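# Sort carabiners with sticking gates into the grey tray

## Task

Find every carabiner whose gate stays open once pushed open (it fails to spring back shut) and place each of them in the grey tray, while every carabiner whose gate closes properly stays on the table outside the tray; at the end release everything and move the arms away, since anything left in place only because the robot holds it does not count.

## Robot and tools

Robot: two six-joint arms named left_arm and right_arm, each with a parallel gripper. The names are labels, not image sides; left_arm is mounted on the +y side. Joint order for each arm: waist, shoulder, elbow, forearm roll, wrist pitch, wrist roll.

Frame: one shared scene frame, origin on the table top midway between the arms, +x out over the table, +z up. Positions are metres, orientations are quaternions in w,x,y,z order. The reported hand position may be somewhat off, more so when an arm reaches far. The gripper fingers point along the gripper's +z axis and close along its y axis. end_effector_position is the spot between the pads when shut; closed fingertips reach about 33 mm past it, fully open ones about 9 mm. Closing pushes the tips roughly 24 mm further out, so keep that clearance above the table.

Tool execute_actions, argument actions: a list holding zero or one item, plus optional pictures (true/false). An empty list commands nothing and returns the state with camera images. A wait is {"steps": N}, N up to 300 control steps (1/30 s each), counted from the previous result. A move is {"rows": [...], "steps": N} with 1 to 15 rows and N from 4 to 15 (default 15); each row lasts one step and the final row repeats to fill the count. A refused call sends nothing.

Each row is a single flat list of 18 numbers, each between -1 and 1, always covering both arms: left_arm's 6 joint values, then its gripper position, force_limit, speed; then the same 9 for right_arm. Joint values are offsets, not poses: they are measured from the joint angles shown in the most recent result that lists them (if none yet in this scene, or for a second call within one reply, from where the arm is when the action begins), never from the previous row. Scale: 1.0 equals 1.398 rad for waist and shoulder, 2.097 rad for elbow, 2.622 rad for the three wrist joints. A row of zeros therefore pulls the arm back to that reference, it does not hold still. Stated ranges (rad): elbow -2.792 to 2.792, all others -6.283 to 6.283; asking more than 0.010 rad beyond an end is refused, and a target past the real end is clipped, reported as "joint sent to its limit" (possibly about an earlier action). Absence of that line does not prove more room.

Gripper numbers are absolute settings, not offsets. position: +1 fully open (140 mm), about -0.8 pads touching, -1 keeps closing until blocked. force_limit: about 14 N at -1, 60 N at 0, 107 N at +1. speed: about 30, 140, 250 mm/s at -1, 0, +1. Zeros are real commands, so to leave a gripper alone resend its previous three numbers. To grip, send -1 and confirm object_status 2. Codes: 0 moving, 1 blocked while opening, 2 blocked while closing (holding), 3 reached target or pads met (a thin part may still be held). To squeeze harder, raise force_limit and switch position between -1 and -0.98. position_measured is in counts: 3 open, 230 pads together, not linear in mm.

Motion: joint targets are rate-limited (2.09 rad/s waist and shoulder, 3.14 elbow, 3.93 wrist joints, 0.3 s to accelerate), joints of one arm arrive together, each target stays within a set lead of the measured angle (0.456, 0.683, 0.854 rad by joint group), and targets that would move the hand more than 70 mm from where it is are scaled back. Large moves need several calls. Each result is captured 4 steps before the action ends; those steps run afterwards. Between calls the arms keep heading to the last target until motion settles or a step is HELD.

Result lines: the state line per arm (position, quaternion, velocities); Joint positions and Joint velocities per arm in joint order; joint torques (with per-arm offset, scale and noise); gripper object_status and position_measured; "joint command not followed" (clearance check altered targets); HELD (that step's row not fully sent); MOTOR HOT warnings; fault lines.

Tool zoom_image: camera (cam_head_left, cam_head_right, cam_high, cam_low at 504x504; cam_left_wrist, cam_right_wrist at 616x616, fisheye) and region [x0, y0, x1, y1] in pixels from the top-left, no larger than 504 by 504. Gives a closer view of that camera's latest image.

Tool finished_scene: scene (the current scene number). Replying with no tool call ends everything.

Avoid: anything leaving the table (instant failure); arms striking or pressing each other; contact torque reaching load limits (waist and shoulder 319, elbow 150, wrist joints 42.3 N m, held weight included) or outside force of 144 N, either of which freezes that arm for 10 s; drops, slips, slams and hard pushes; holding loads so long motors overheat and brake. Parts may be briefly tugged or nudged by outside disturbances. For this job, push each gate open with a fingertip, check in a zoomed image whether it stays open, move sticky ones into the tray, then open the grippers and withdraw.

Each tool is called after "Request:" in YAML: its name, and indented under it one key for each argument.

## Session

Request:
execute_actions:
  actions: []

Scene clock: 0.00 s of 6000.00 s.
left_arm: end_effector_position=(+0.4020, +0.8481, +0.3487) position_measured=3 object_status=3 end_effector_quat_wxyz=(-0.058, -0.194, +0.979, +0.036) end_effector_velocity=(-0.000, +0.001, -0.000) end_effector_angular_velocity=(-0.000, +0.001, +0.001) | right_arm: end_effector_position=(+0.4051, +0.1333, +0.1417) position_measured=3 object_status=3 end_effector_quat_wxyz=(+0.309, +0.470, +0.813, -0.148) end_effector_velocity=(+0.000, -0.000, -0.000) end_effector_angular_velocity=(-0.001, -0.000, -0.000)
Joint positions: left_arm=[ 0.719 -0.064  1.802  0.104  1.493 -1.464] | right_arm=[ 1.072  0.867  0.99  -0.542  1.734  0.773]
Joint velocities: left_arm=[ 0.002  0.001 -0.     0.     0.     0.001] | right_arm=[-0.  0.  0. -0.  0. -0.]
Joint torques (N m, as the joint torque sensors report them, + toward a larger angle): no reading

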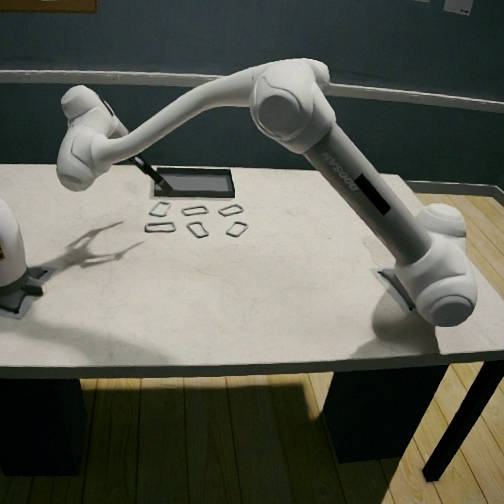

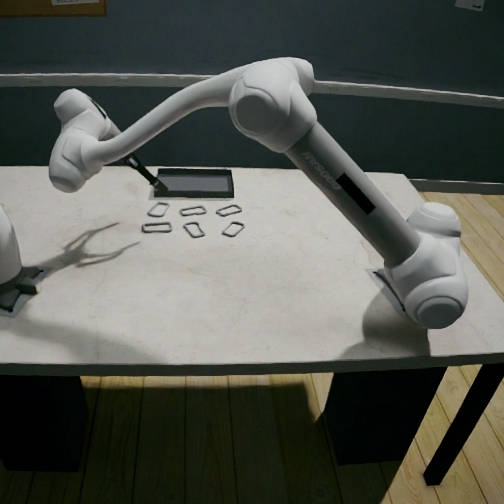

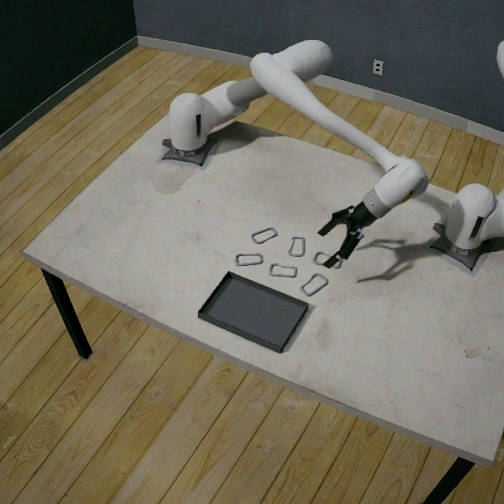

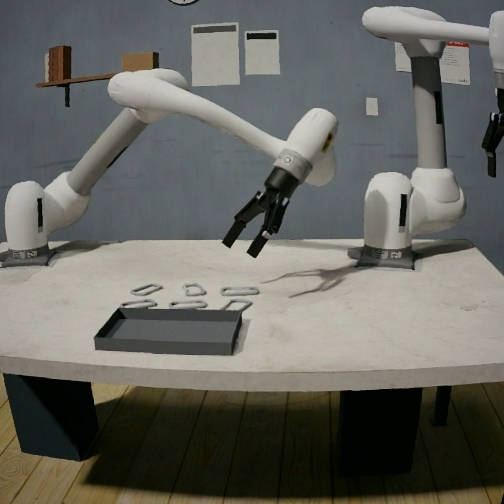

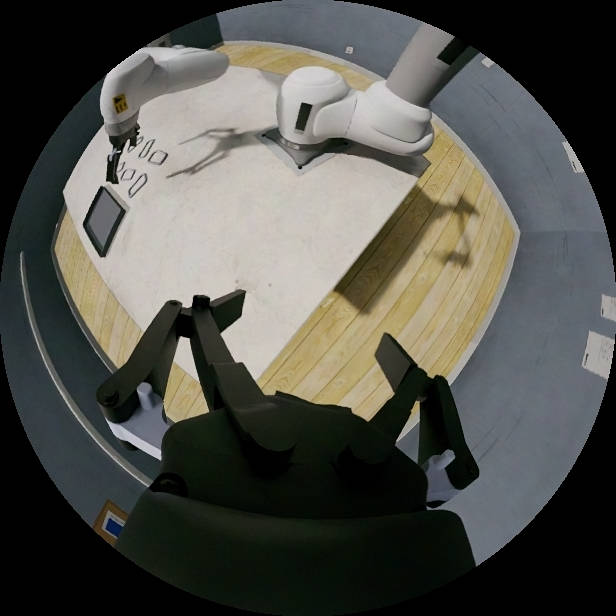

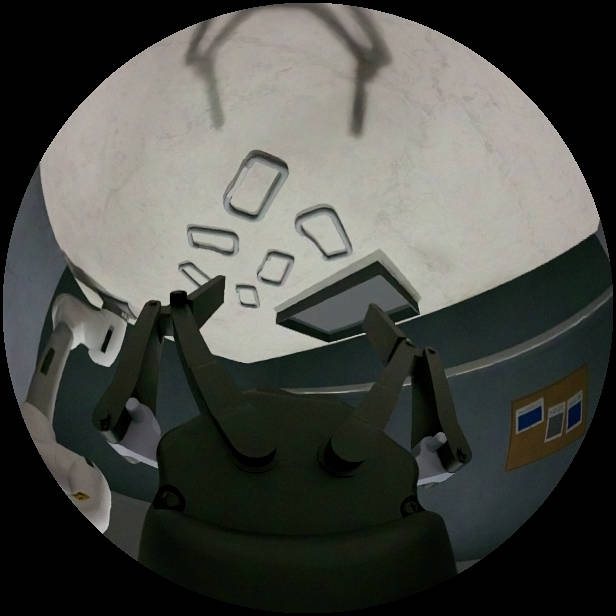

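Request:
execute_actions:
  actions:
    - {"rows":[[0,0,0,0,0,0,1,0,0.5,-0.160,-0.363,0.262,0.207,-0.187,0.102,0.1,-0.4,0]],"steps":15}

Request:
execute_actions:
  actions:
    - {"steps":8}
  pictures: true

Scene clock: 2.07 s of 6000.00 s.
left_arm: end_effector_position=(+0.4020, +0.8481, +0.3487) position_measured=3 object_status=3 end_effector_quat_wxyz=(-0.058, -0.194, +0.979, +0.036) end_effector_velocity=(+0.000, -0.001, -0.000) end_effector_angular_velocity=(-0.001, -0.000, -0.002) | right_arm: end_effector_position=(+0.3910, +0.0570, +0.1757) position_measured=74 object_status=0 end_effector_quat_wxyz=(+0.141, +0.598, +0.786, -0.073) end_effector_velocity=(-0.109, -0.254, +0.182) end_effector_angular_velocity=(+1.278, +0.447, -1.011)
Joint positions: left_arm=[ 0.719 -0.064  1.802  0.104  1.493 -1.464] | right_arm=[ 0.949  0.595  1.292 -0.244  1.465  0.92 ]
Joint velocities: left_arm=[-0.001 -0.     0.    -0.001 -0.     0.001] | right_arm=[-0.424 -0.993  1.037  1.025 -0.923  0.505]
Joint torques (N m, as the joint torque sensors report them, + toward a larger angle): left_arm=[ -0.25 -31.61 -39.13   5.47   0.37   0.04] | right_arm=[  8.02 -97.67 -34.17   3.21   0.08  -0.27]
Steps of this call (steps 1 to 51: nothing new was sent; steps 52 to 62: the first 11 steps of this action). Readings (joint positions | what the end effector reports):
52: left_arm=[0.719 -0.064 1.802 0.104 1.493 -1.464] | right_arm=[1.072 0.867 0.990 -0.542 1.734 0.773] | left_arm position_measured=3 object_status=3 | right_arm position_measured=3 object_status=0
53: left_arm=[0.719 -0.064 1.802 0.104 1.493 -1.464] | right_arm=[1.071 0.863 0.995 -0.538 1.730 0.775] | left_arm position_measured=3 object_status=3 | right_arm position_measured=6 object_status=0
55: left_arm=[0.719 -0.064 1.802 0.104 1.493 -1.464] | right_arm=[1.057 0.834 1.031 -0.502 1.698 0.792] | left_arm position_measured=3 object_status=3 | right_arm position_measured=21 object_status=0
59: left_arm=[0.719 -0.064 1.802 0.104 1.493 -1.464] | right_arm=[0.993 0.698 1.185 -0.350 1.561 0.867] | left_arm position_measured=3 object_status=3 | right_arm position_measured=51 object_status=0
62: the state above

Scene clock: 2.33 s of 6000.00 s.
left_arm: end_effector_position=(+0.4020, +0.8481, +0.3487) position_measured=3 object_status=3 end_effector_quat_wxyz=(-0.058, -0.194, +0.979, +0.036) end_effector_velocity=(+0.000, -0.000, +0.000) end_effector_angular_velocity=(-0.001, -0.001, -0.000) | right_arm: end_effector_position=(+0.3614, +0.0026, +0.2176) position_measured=117 object_status=0 end_effector_quat_wxyz=(+0.009, +0.701, +0.713, -0.005) end_effector_velocity=(-0.049, -0.080, +0.064) end_effector_angular_velocity=(+0.422, +0.133, -0.422)
Joint positions: left_arm=[ 0.719 -0.064  1.802  0.104  1.493 -1.464] | right_arm=[ 0.855  0.374  1.524 -0.015  1.258  1.032]
Joint velocities: left_arm=[-0.    -0.    -0.    -0.001  0.     0.   ] | right_arm=[-0.144 -0.335  0.351  0.346 -0.312  0.171]
Joint torques (N m, as the joint torque sensors report them, + toward a larger angle): left_arm=[ -0.08 -32.83 -38.91   5.43   0.41  -0.05] | right_arm=[  8.3  -48.56 -37.31   3.44  -0.52  -0.68]
Kept back: nothing.
Steps of this call (steps 1 to 4: the last 4 steps of your previous action; steps 5 to 8: the robot went on to your last target). Readings (joint positions | what the end effector reports):
1: left_arm=[0.719 -0.064 1.802 0.104 1.493 -1.464] | right_arm=[0.935 0.562 1.328 -0.209 1.434 0.937] | left_arm position_measured=3 object_status=3 | right_arm position_measured=82 object_status=0
2: left_arm=[0.719 -0.064 1.802 0.104 1.493 -1.464] | right_arm=[0.921 0.528 1.363 -0.174 1.402 0.954] | left_arm position_measured=3 object_status=3 | right_arm position_measured=89 object_status=0
4: left_arm=[0.719 -0.064 1.802 0.104 1.493 -1.464] | right_arm=[0.893 0.462 1.431 -0.106 1.341 0.987] | left_arm position_measured=3 object_status=3 | right_arm position_measured=104 object_status=0
8: the state above

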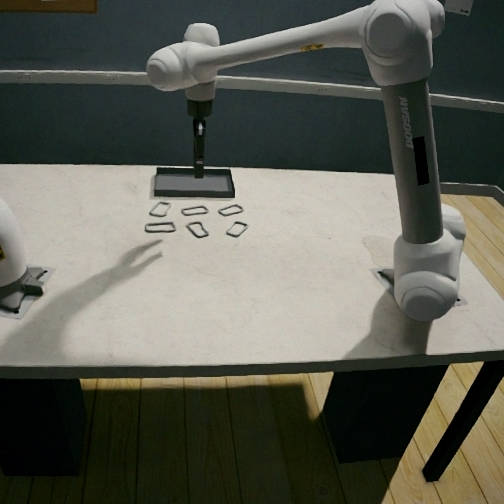

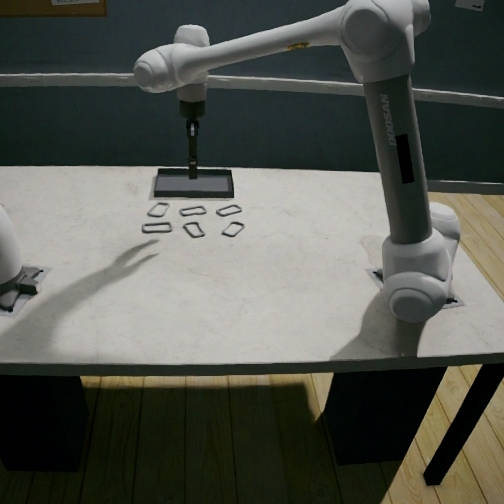

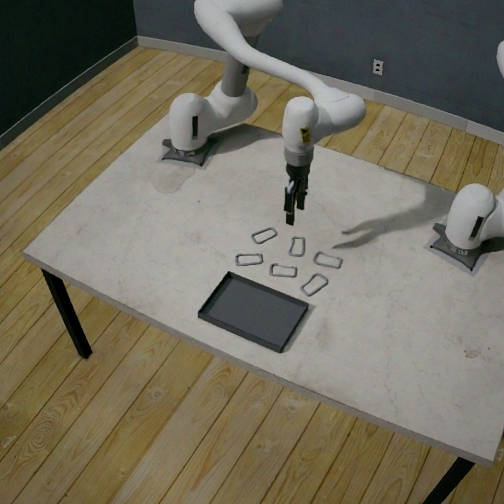

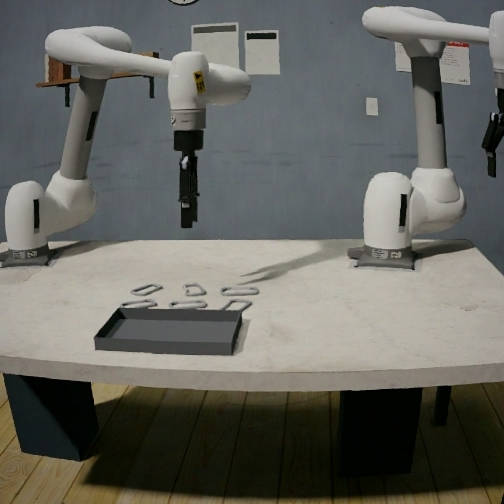

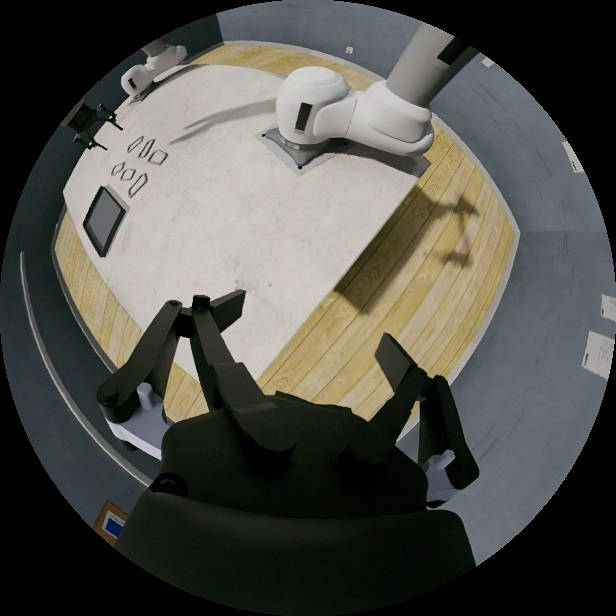

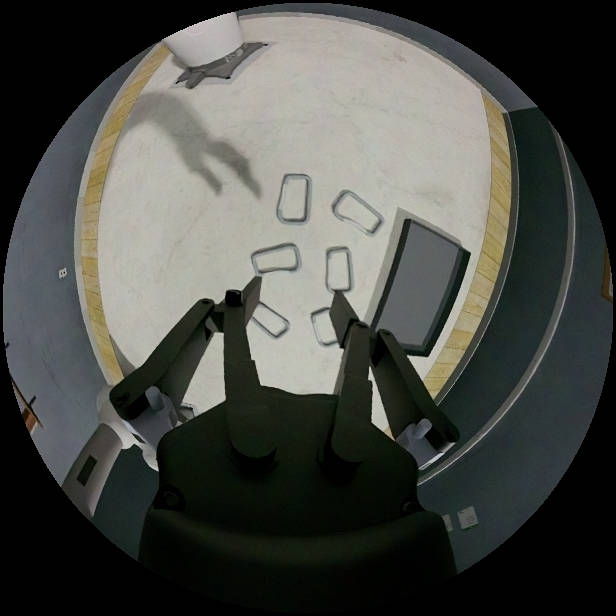

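Request:
zoom_image:
  camera: "cam_right_wrist"
  region: [230,160,410,360]

Region (230, 160, 410, 360) of cam_right_wrist's 616x616 image, scaled by 2.520, with more detail than that image has; it fills the left 454 columns of this view, and the rest is white.

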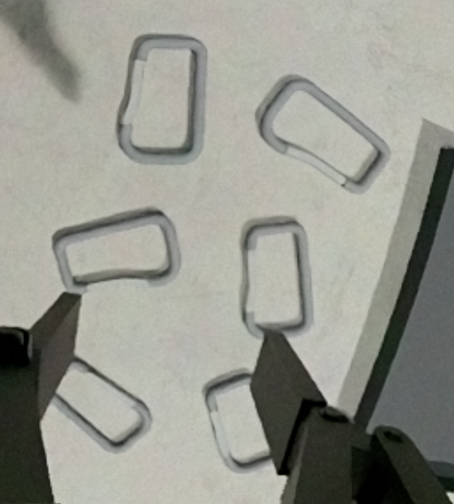

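Request:
execute_actions:
  actions:
    - {"rows":[[0,0,0,0,0,0,1,0,0.5,-0.0844,0.0464,0.0649,0.0057,-0.082,-0.0389,-0.1,-0.4,0]],"steps":15}

Request:
execute_actions:
  actions:
    - {"steps":5}
  pictures: true

Request:
zoom_image:
  camera: "cam_right_wrist"
  region: [200,180,420,400]

Scene clock: 3.53 s of 6000.00 s.
left_arm: end_effector_position=(+0.4020, +0.8481, +0.3487) position_measured=3 object_status=3 end_effector_quat_wxyz=(-0.058, -0.194, +0.979, +0.036) end_effector_velocity=(-0.000, +0.000, +0.000) end_effector_angular_velocity=(+0.000, +0.000, -0.001) | right_arm: end_effector_position=(+0.4250, -0.0400, +0.1095) position_measured=141 object_status=3 end_effector_quat_wxyz=(+0.000, +0.709, +0.705, -0.001) end_effector_velocity=(+0.097, -0.082, -0.177) end_effector_angular_velocity=(-0.002, +0.001, -0.005)
Joint positions: left_arm=[ 0.719 -0.064  1.802  0.104  1.493 -1.464] | right_arm=[ 0.746  0.432  1.65  -0.     1.061  0.94 ]
Joint velocities: left_arm=[-0.    -0.     0.     0.    -0.     0.001] | right_arm=[-0.169  0.122  0.177 -0.001 -0.297 -0.163]
Joint torques (N m, as the joint torque sensors report them, + toward a larger angle): left_arm=[ -0.92 -32.87 -38.92   5.44   0.33   0.05] | right_arm=[  17.52 -108.63  -46.01    5.4    -0.01   -0.11]
Steps of this call (steps 1 to 25: the robot went on to your last target; steps 26 to 36: the first 11 steps of this action). Readings (joint positions | what the end effector reports):
26: left_arm=[0.719 -0.064 1.802 0.104 1.493 -1.464] | right_arm=[0.849 0.359 1.540 0.000 1.244 1.040] | left_arm position_measured=3 object_status=3 | right_arm position_measured=117 object_status=0
27: left_arm=[0.719 -0.064 1.802 0.104 1.493 -1.464] | right_arm=[0.845 0.361 1.544 0.001 1.237 1.037] | left_arm position_measured=3 object_status=3 | right_arm position_measured=119 object_status=0
29: left_arm=[0.719 -0.064 1.802 0.104 1.493 -1.464] | right_arm=[0.821 0.379 1.570 0.001 1.194 1.013] | left_arm position_measured=3 object_status=3 | right_arm position_measured=134 object_status=0
33: left_arm=[0.719 -0.064 1.802 0.104 1.493 -1.464] | right_arm=[0.775 0.412 1.620 0.000 1.111 0.967] | left_arm position_measured=3 object_status=3 | right_arm position_measured=141 object_status=0
36: the state above

Scene clock: 3.70 s of 6000.00 s.
left_arm: end_effector_position=(+0.4020, +0.8481, +0.3487) position_measured=3 object_status=3 end_effector_quat_wxyz=(-0.058, -0.194, +0.979, +0.036) end_effector_velocity=(-0.000, +0.001, -0.001) end_effector_angular_velocity=(-0.000, +0.001, +0.004) | right_arm: end_effector_position=(+0.4299, -0.0441, +0.1006) position_measured=141 object_status=3 end_effector_quat_wxyz=(+0.000, +0.709, +0.705, -0.000) end_effector_velocity=(+0.005, -0.006, -0.012) end_effector_angular_velocity=(-0.002, +0.001, +0.001)
Joint positions: left_arm=[ 0.719 -0.064  1.802  0.104  1.493 -1.464] | right_arm=[ 0.738  0.438  1.659 -0.     1.045  0.931]
Joint velocities: left_arm=[ 0.001  0.001  0.     0.    -0.    -0.002] | right_arm=[-0.01   0.008  0.013 -0.001 -0.019 -0.011]
Joint torques (N m, as the joint torque sensors report them, + toward a larger angle): left_arm=[ -0.07 -31.83 -39.25   5.43   0.42  -0.05] | right_arm=[  3.47 -81.81 -34.65   3.95   0.02  -0.11]
Kept back: nothing.
Steps of this call (steps 1 to 4: the last 4 steps of your previous action; step 5: the robot went on to your last target). Readings (joint positions | what the end effector reports):
1: left_arm=[0.719 -0.064 1.802 0.104 1.493 -1.464] | right_arm=[0.742 0.435 1.654 -0.000 1.053 0.936] | left_arm position_measured=3 object_status=3 | right_arm position_measured=141 object_status=3
2: left_arm=[0.719 -0.064 1.802 0.104 1.493 -1.464] | right_arm=[0.740 0.437 1.657 -0.000 1.049 0.934] | left_arm position_measured=3 object_status=3 | right_arm position_measured=141 object_status=3
4: left_arm=[0.719 -0.064 1.802 0.104 1.493 -1.464] | right_arm=[0.738 0.438 1.659 -0.000 1.046 0.932] | left_arm position_measured=3 object_status=3 | right_arm position_measured=141 object_status=3
5: the state above

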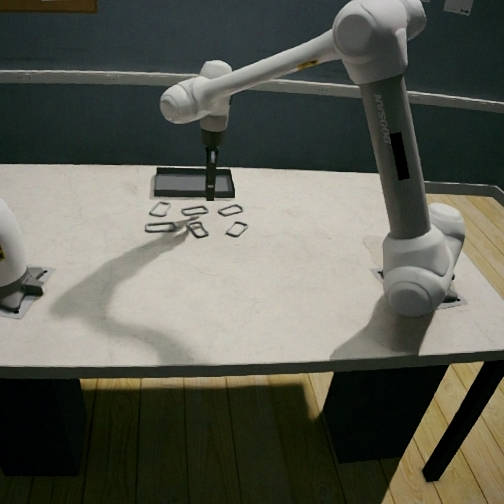

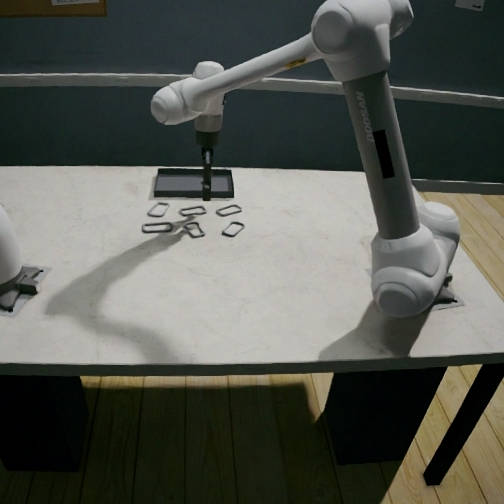

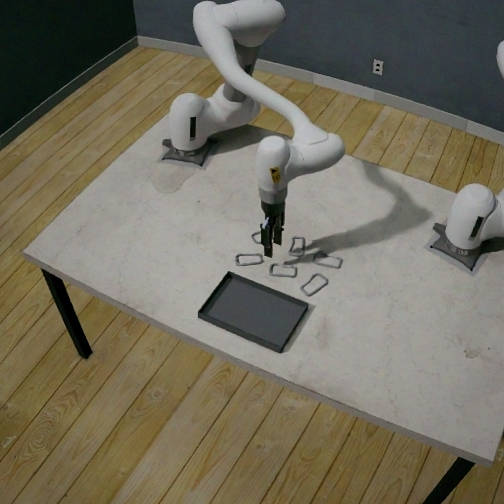

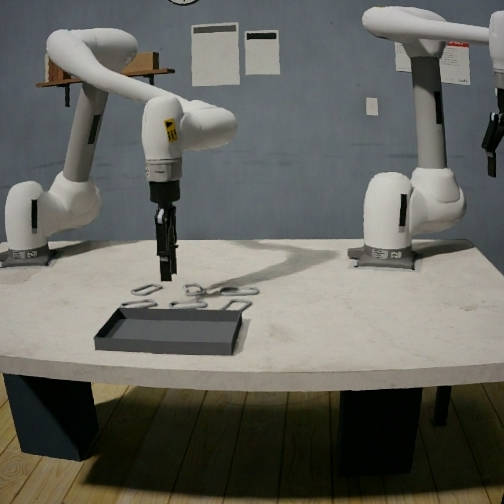

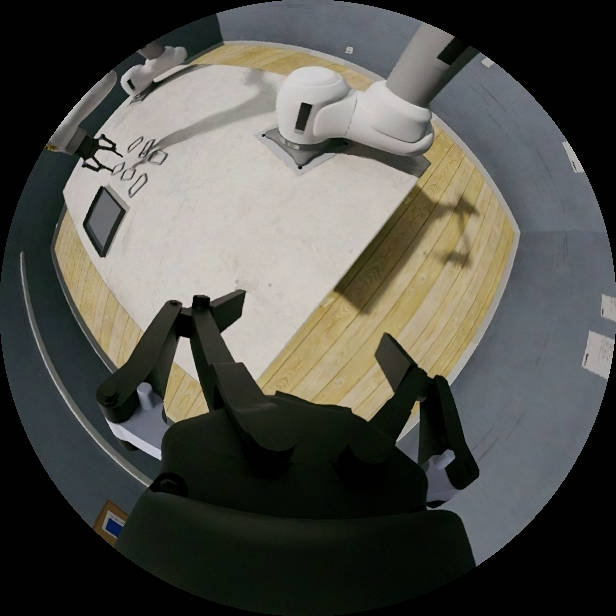

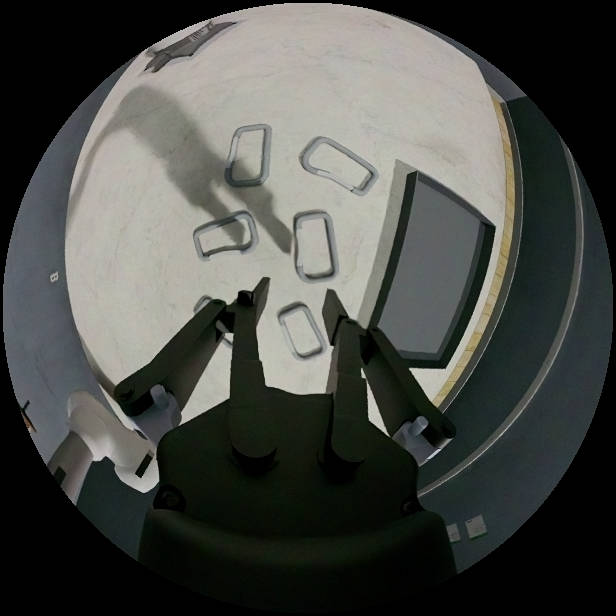

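Region (200, 180, 420, 400) of cam_right_wrist's 616x616 image, scaled by 2.291, with more detail than that image has.

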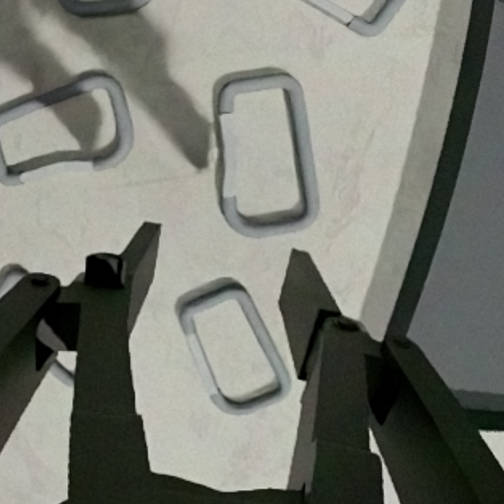

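Request:
execute_actions:
  actions:
    - {"rows":[[0,0,0,0,0,0,1,0,0.5,0.0043,0.0559,-0.0234,0,-0.0112,-0.0206,-0.1,-0.4,0]],"steps":15}
  pictures: true

Request:
zoom_image:
  camera: "cam_right_wrist"
  region: [200,180,420,400]

Scene clock: 4.57 s of 6000.00 s.
left_arm: end_effector_position=(+0.4020, +0.8481, +0.3487) position_measured=3 object_status=3 end_effector_quat_wxyz=(-0.058, -0.194, +0.979, +0.036) end_effector_velocity=(-0.001, +0.001, +0.001) end_effector_angular_velocity=(+0.001, -0.002, +0.002) | right_arm: end_effector_position=(+0.4469, -0.0141, +0.0649) position_measured=141 object_status=3 end_effector_quat_wxyz=(+0.000, +0.688, +0.726, -0.000) end_effector_velocity=(+0.002, +0.005, -0.005) end_effector_angular_velocity=(+0.001, -0.001, +0.010)
Joint positions: left_arm=[ 0.719 -0.064  1.802  0.104  1.493 -1.464] | right_arm=[ 0.744  0.515  1.611 -0.     1.016  0.878]
Joint velocities: left_arm=[ 0.002 -0.001 -0.    -0.    -0.    -0.   ] | right_arm=[ 0.002  0.011 -0.008 -0.    -0.005 -0.009]
Joint torques (N m, as the joint torque sensors report them, + toward a larger angle): left_arm=[ -0.07 -31.55 -39.02   5.33   0.29   0.07] | right_arm=[  3.29 -90.32 -33.55   3.96  -0.11  -0.3 ]
Steps of this call (steps 1 to 15: the robot went on to your last target; steps 16 to 26: the first 11 steps of this action). Readings (joint positions | what the end effector reports):
16: left_arm=[0.719 -0.064 1.802 0.104 1.493 -1.464] | right_arm=[0.737 0.439 1.660 -0.000 1.043 0.930] | left_arm position_measured=3 object_status=3 | right_arm position_measured=141 object_status=3
17: left_arm=[0.719 -0.064 1.802 0.104 1.493 -1.464] | right_arm=[0.737 0.442 1.657 -0.000 1.042 0.928] | left_arm position_measured=3 object_status=3 | right_arm position_measured=141 object_status=3
19: left_arm=[0.719 -0.064 1.802 0.104 1.493 -1.464] | right_arm=[0.739 0.471 1.639 -0.000 1.032 0.908] | left_arm position_measured=3 object_status=3 | right_arm position_measured=141 object_status=3
23: left_arm=[0.719 -0.064 1.802 0.104 1.493 -1.464] | right_arm=[0.743 0.513 1.613 -0.000 1.017 0.880] | left_arm position_measured=3 object_status=3 | right_arm position_measured=141 object_status=3
26: the state above

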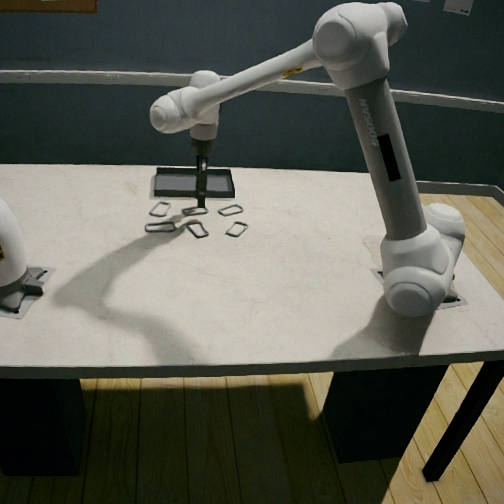

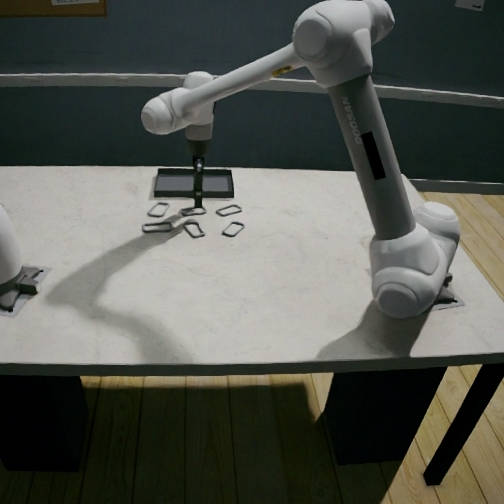

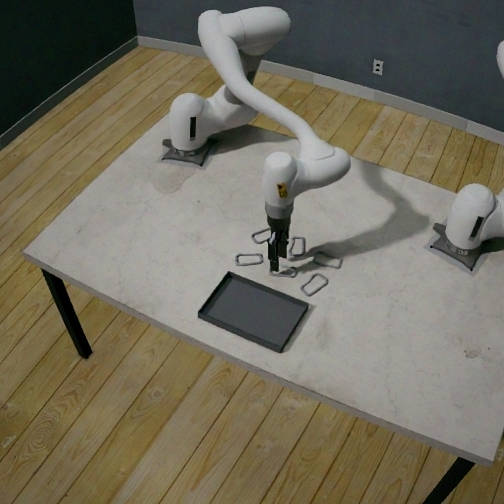

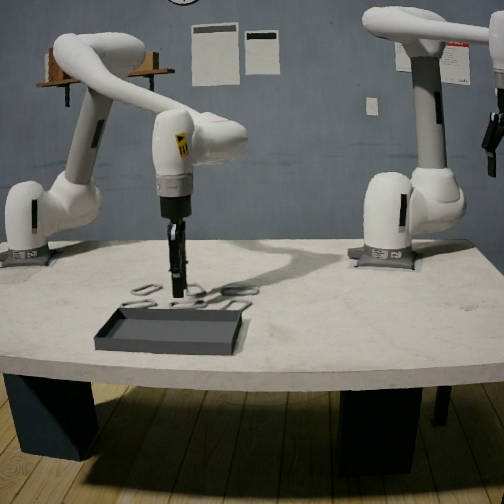

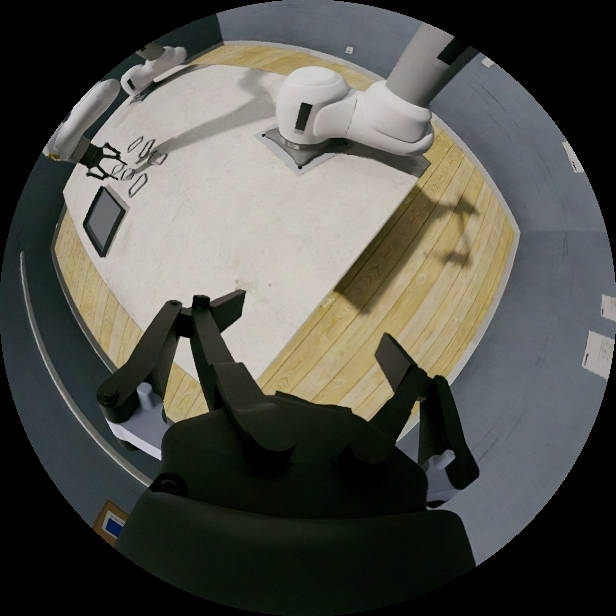

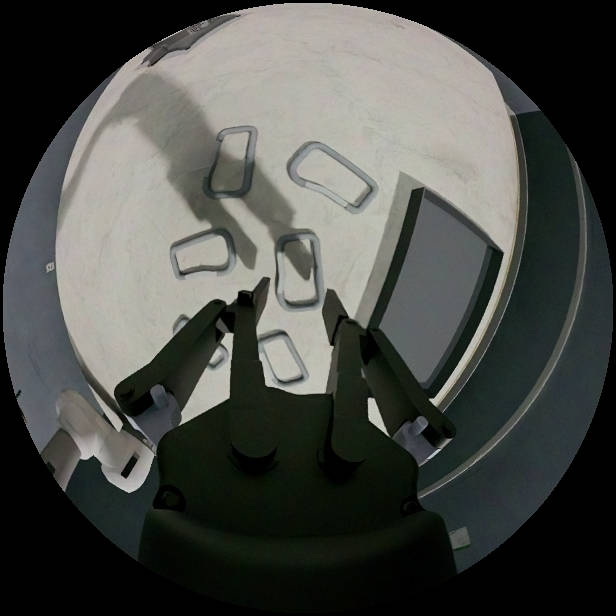

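Region (200, 180, 420, 400) of cam_right_wrist's 616x616 image, scaled by 2.291, with more detail than that image has.

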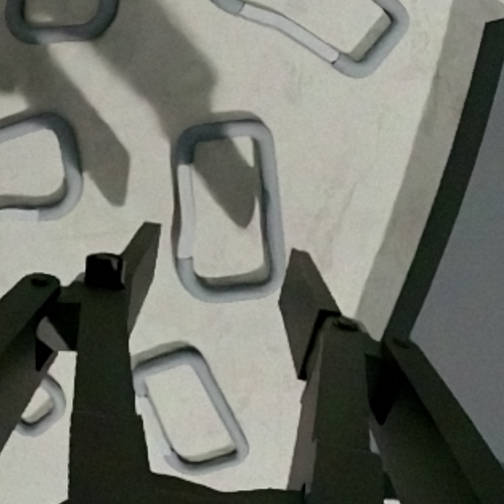

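Request:
execute_actions:
  actions:
    - {"rows":[[0,0,0,0,0,0,1,0,0.5,0.014,0.0341,-0.0103,0,-0.0101,0.0074,-0.1,-0.4,0]],"steps":13}
  pictures: true

Request:
zoom_image:
  camera: "cam_right_wrist"
  region: [200,180,420,400]

Scene clock: 5.20 s of 6000.00 s.
left_arm: end_effector_position=(+0.4020, +0.8481, +0.3487) position_measured=3 object_status=3 end_effector_quat_wxyz=(-0.058, -0.194, +0.979, +0.036) end_effector_velocity=(-0.001, +0.001, -0.001) end_effector_angular_velocity=(+0.000, +0.001, +0.003) | right_arm: end_effector_position=(+0.4444, +0.0081, +0.0382) position_measured=141 object_status=3 end_effector_quat_wxyz=(+0.000, +0.687, +0.726, +0.000) end_effector_velocity=(-0.001, +0.008, -0.011) end_effector_angular_velocity=(+0.000, -0.000, -0.002)
Joint positions: left_arm=[ 0.719 -0.064  1.802  0.104  1.493 -1.464] | right_arm=[ 0.763  0.562  1.59  -0.     0.99   0.897]
Joint velocities: left_arm=[ 0.002  0.001  0.     0.001  0.    -0.001] | right_arm=[ 0.007  0.018 -0.008 -0.    -0.01   0.009]
Joint torques (N m, as the joint torque sensors report them, + toward a larger angle): left_arm=[  0.29 -32.4  -39.24   5.5    0.37   0.05] | right_arm=[  1.83 -92.6  -33.26   3.75  -0.03  -0.16]
Steps of this call (steps 1 to 4: the last 4 steps of your previous action; steps 5 to 10: the robot went on to your last target; steps 11 to 19: the first 9 steps of this action). Readings (joint positions | what the end effector reports):
11: left_arm=[0.719 -0.064 1.802 0.104 1.493 -1.464] | right_arm=[0.744 0.516 1.610 -0.000 1.015 0.877] | left_arm position_measured=3 object_status=3 | right_arm position_measured=141 object_status=3
12: left_arm=[0.719 -0.064 1.802 0.104 1.493 -1.464] | right_arm=[0.745 0.520 1.608 -0.000 1.013 0.878] | left_arm position_measured=3 object_status=3 | right_arm position_measured=141 object_status=3
14: left_arm=[0.719 -0.064 1.802 0.104 1.493 -1.464] | right_arm=[0.755 0.542 1.598 -0.000 1.001 0.888] | left_arm position_measured=3 object_status=3 | right_arm position_measured=141 object_status=3
18: left_arm=[0.719 -0.064 1.802 0.104 1.493 -1.464] | right_arm=[0.762 0.561 1.590 -0.000 0.991 0.896] | left_arm position_measured=3 object_status=3 | right_arm position_measured=141 object_status=3
19: the state above

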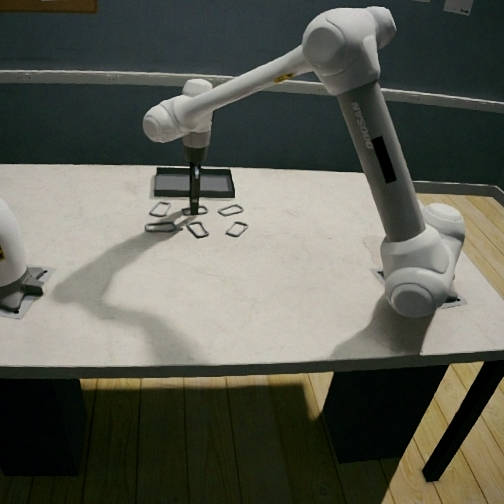

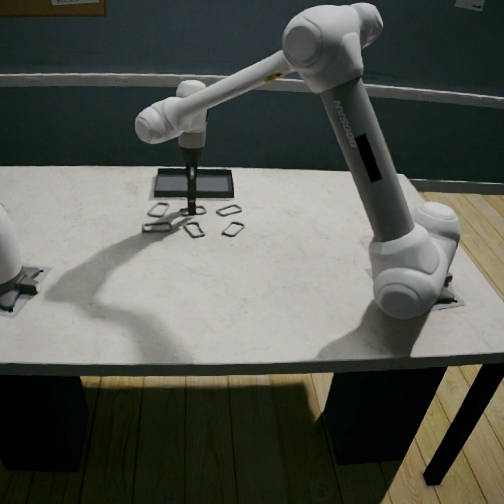

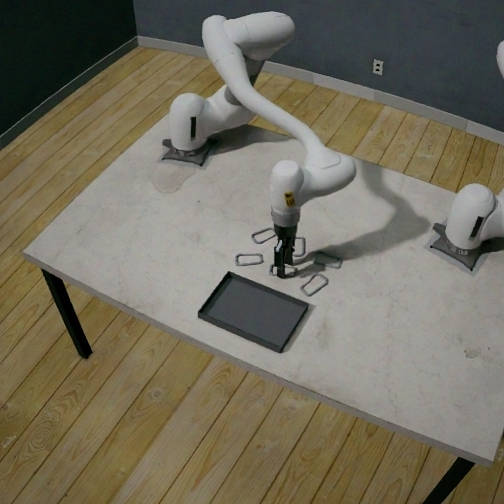

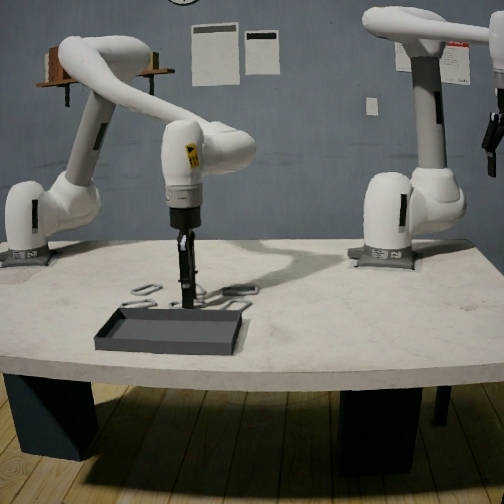

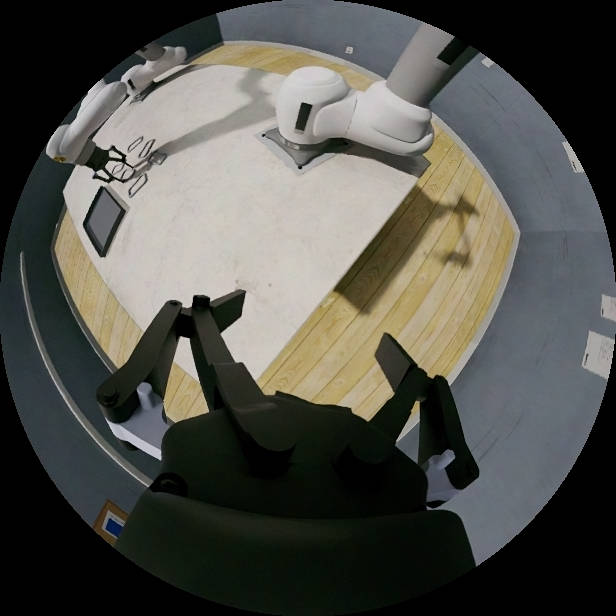

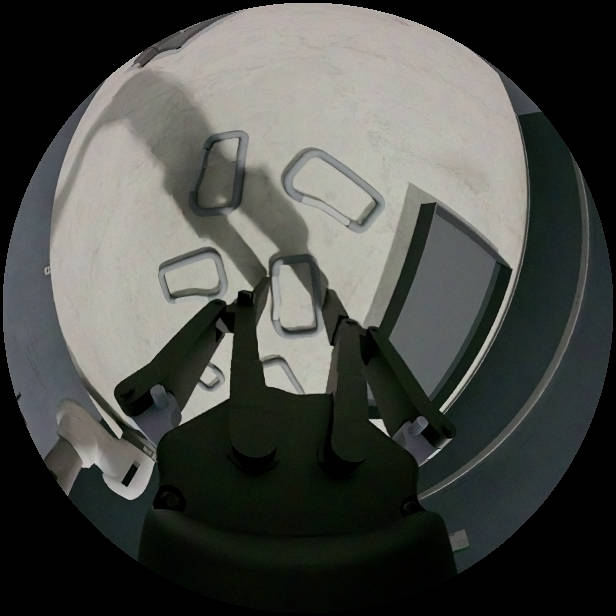

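Region (200, 180, 420, 400) of cam_right_wrist's 616x616 image, scaled by 2.291, with more detail than that image has.

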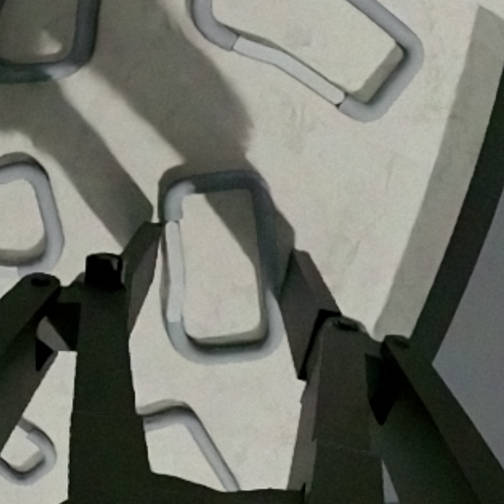

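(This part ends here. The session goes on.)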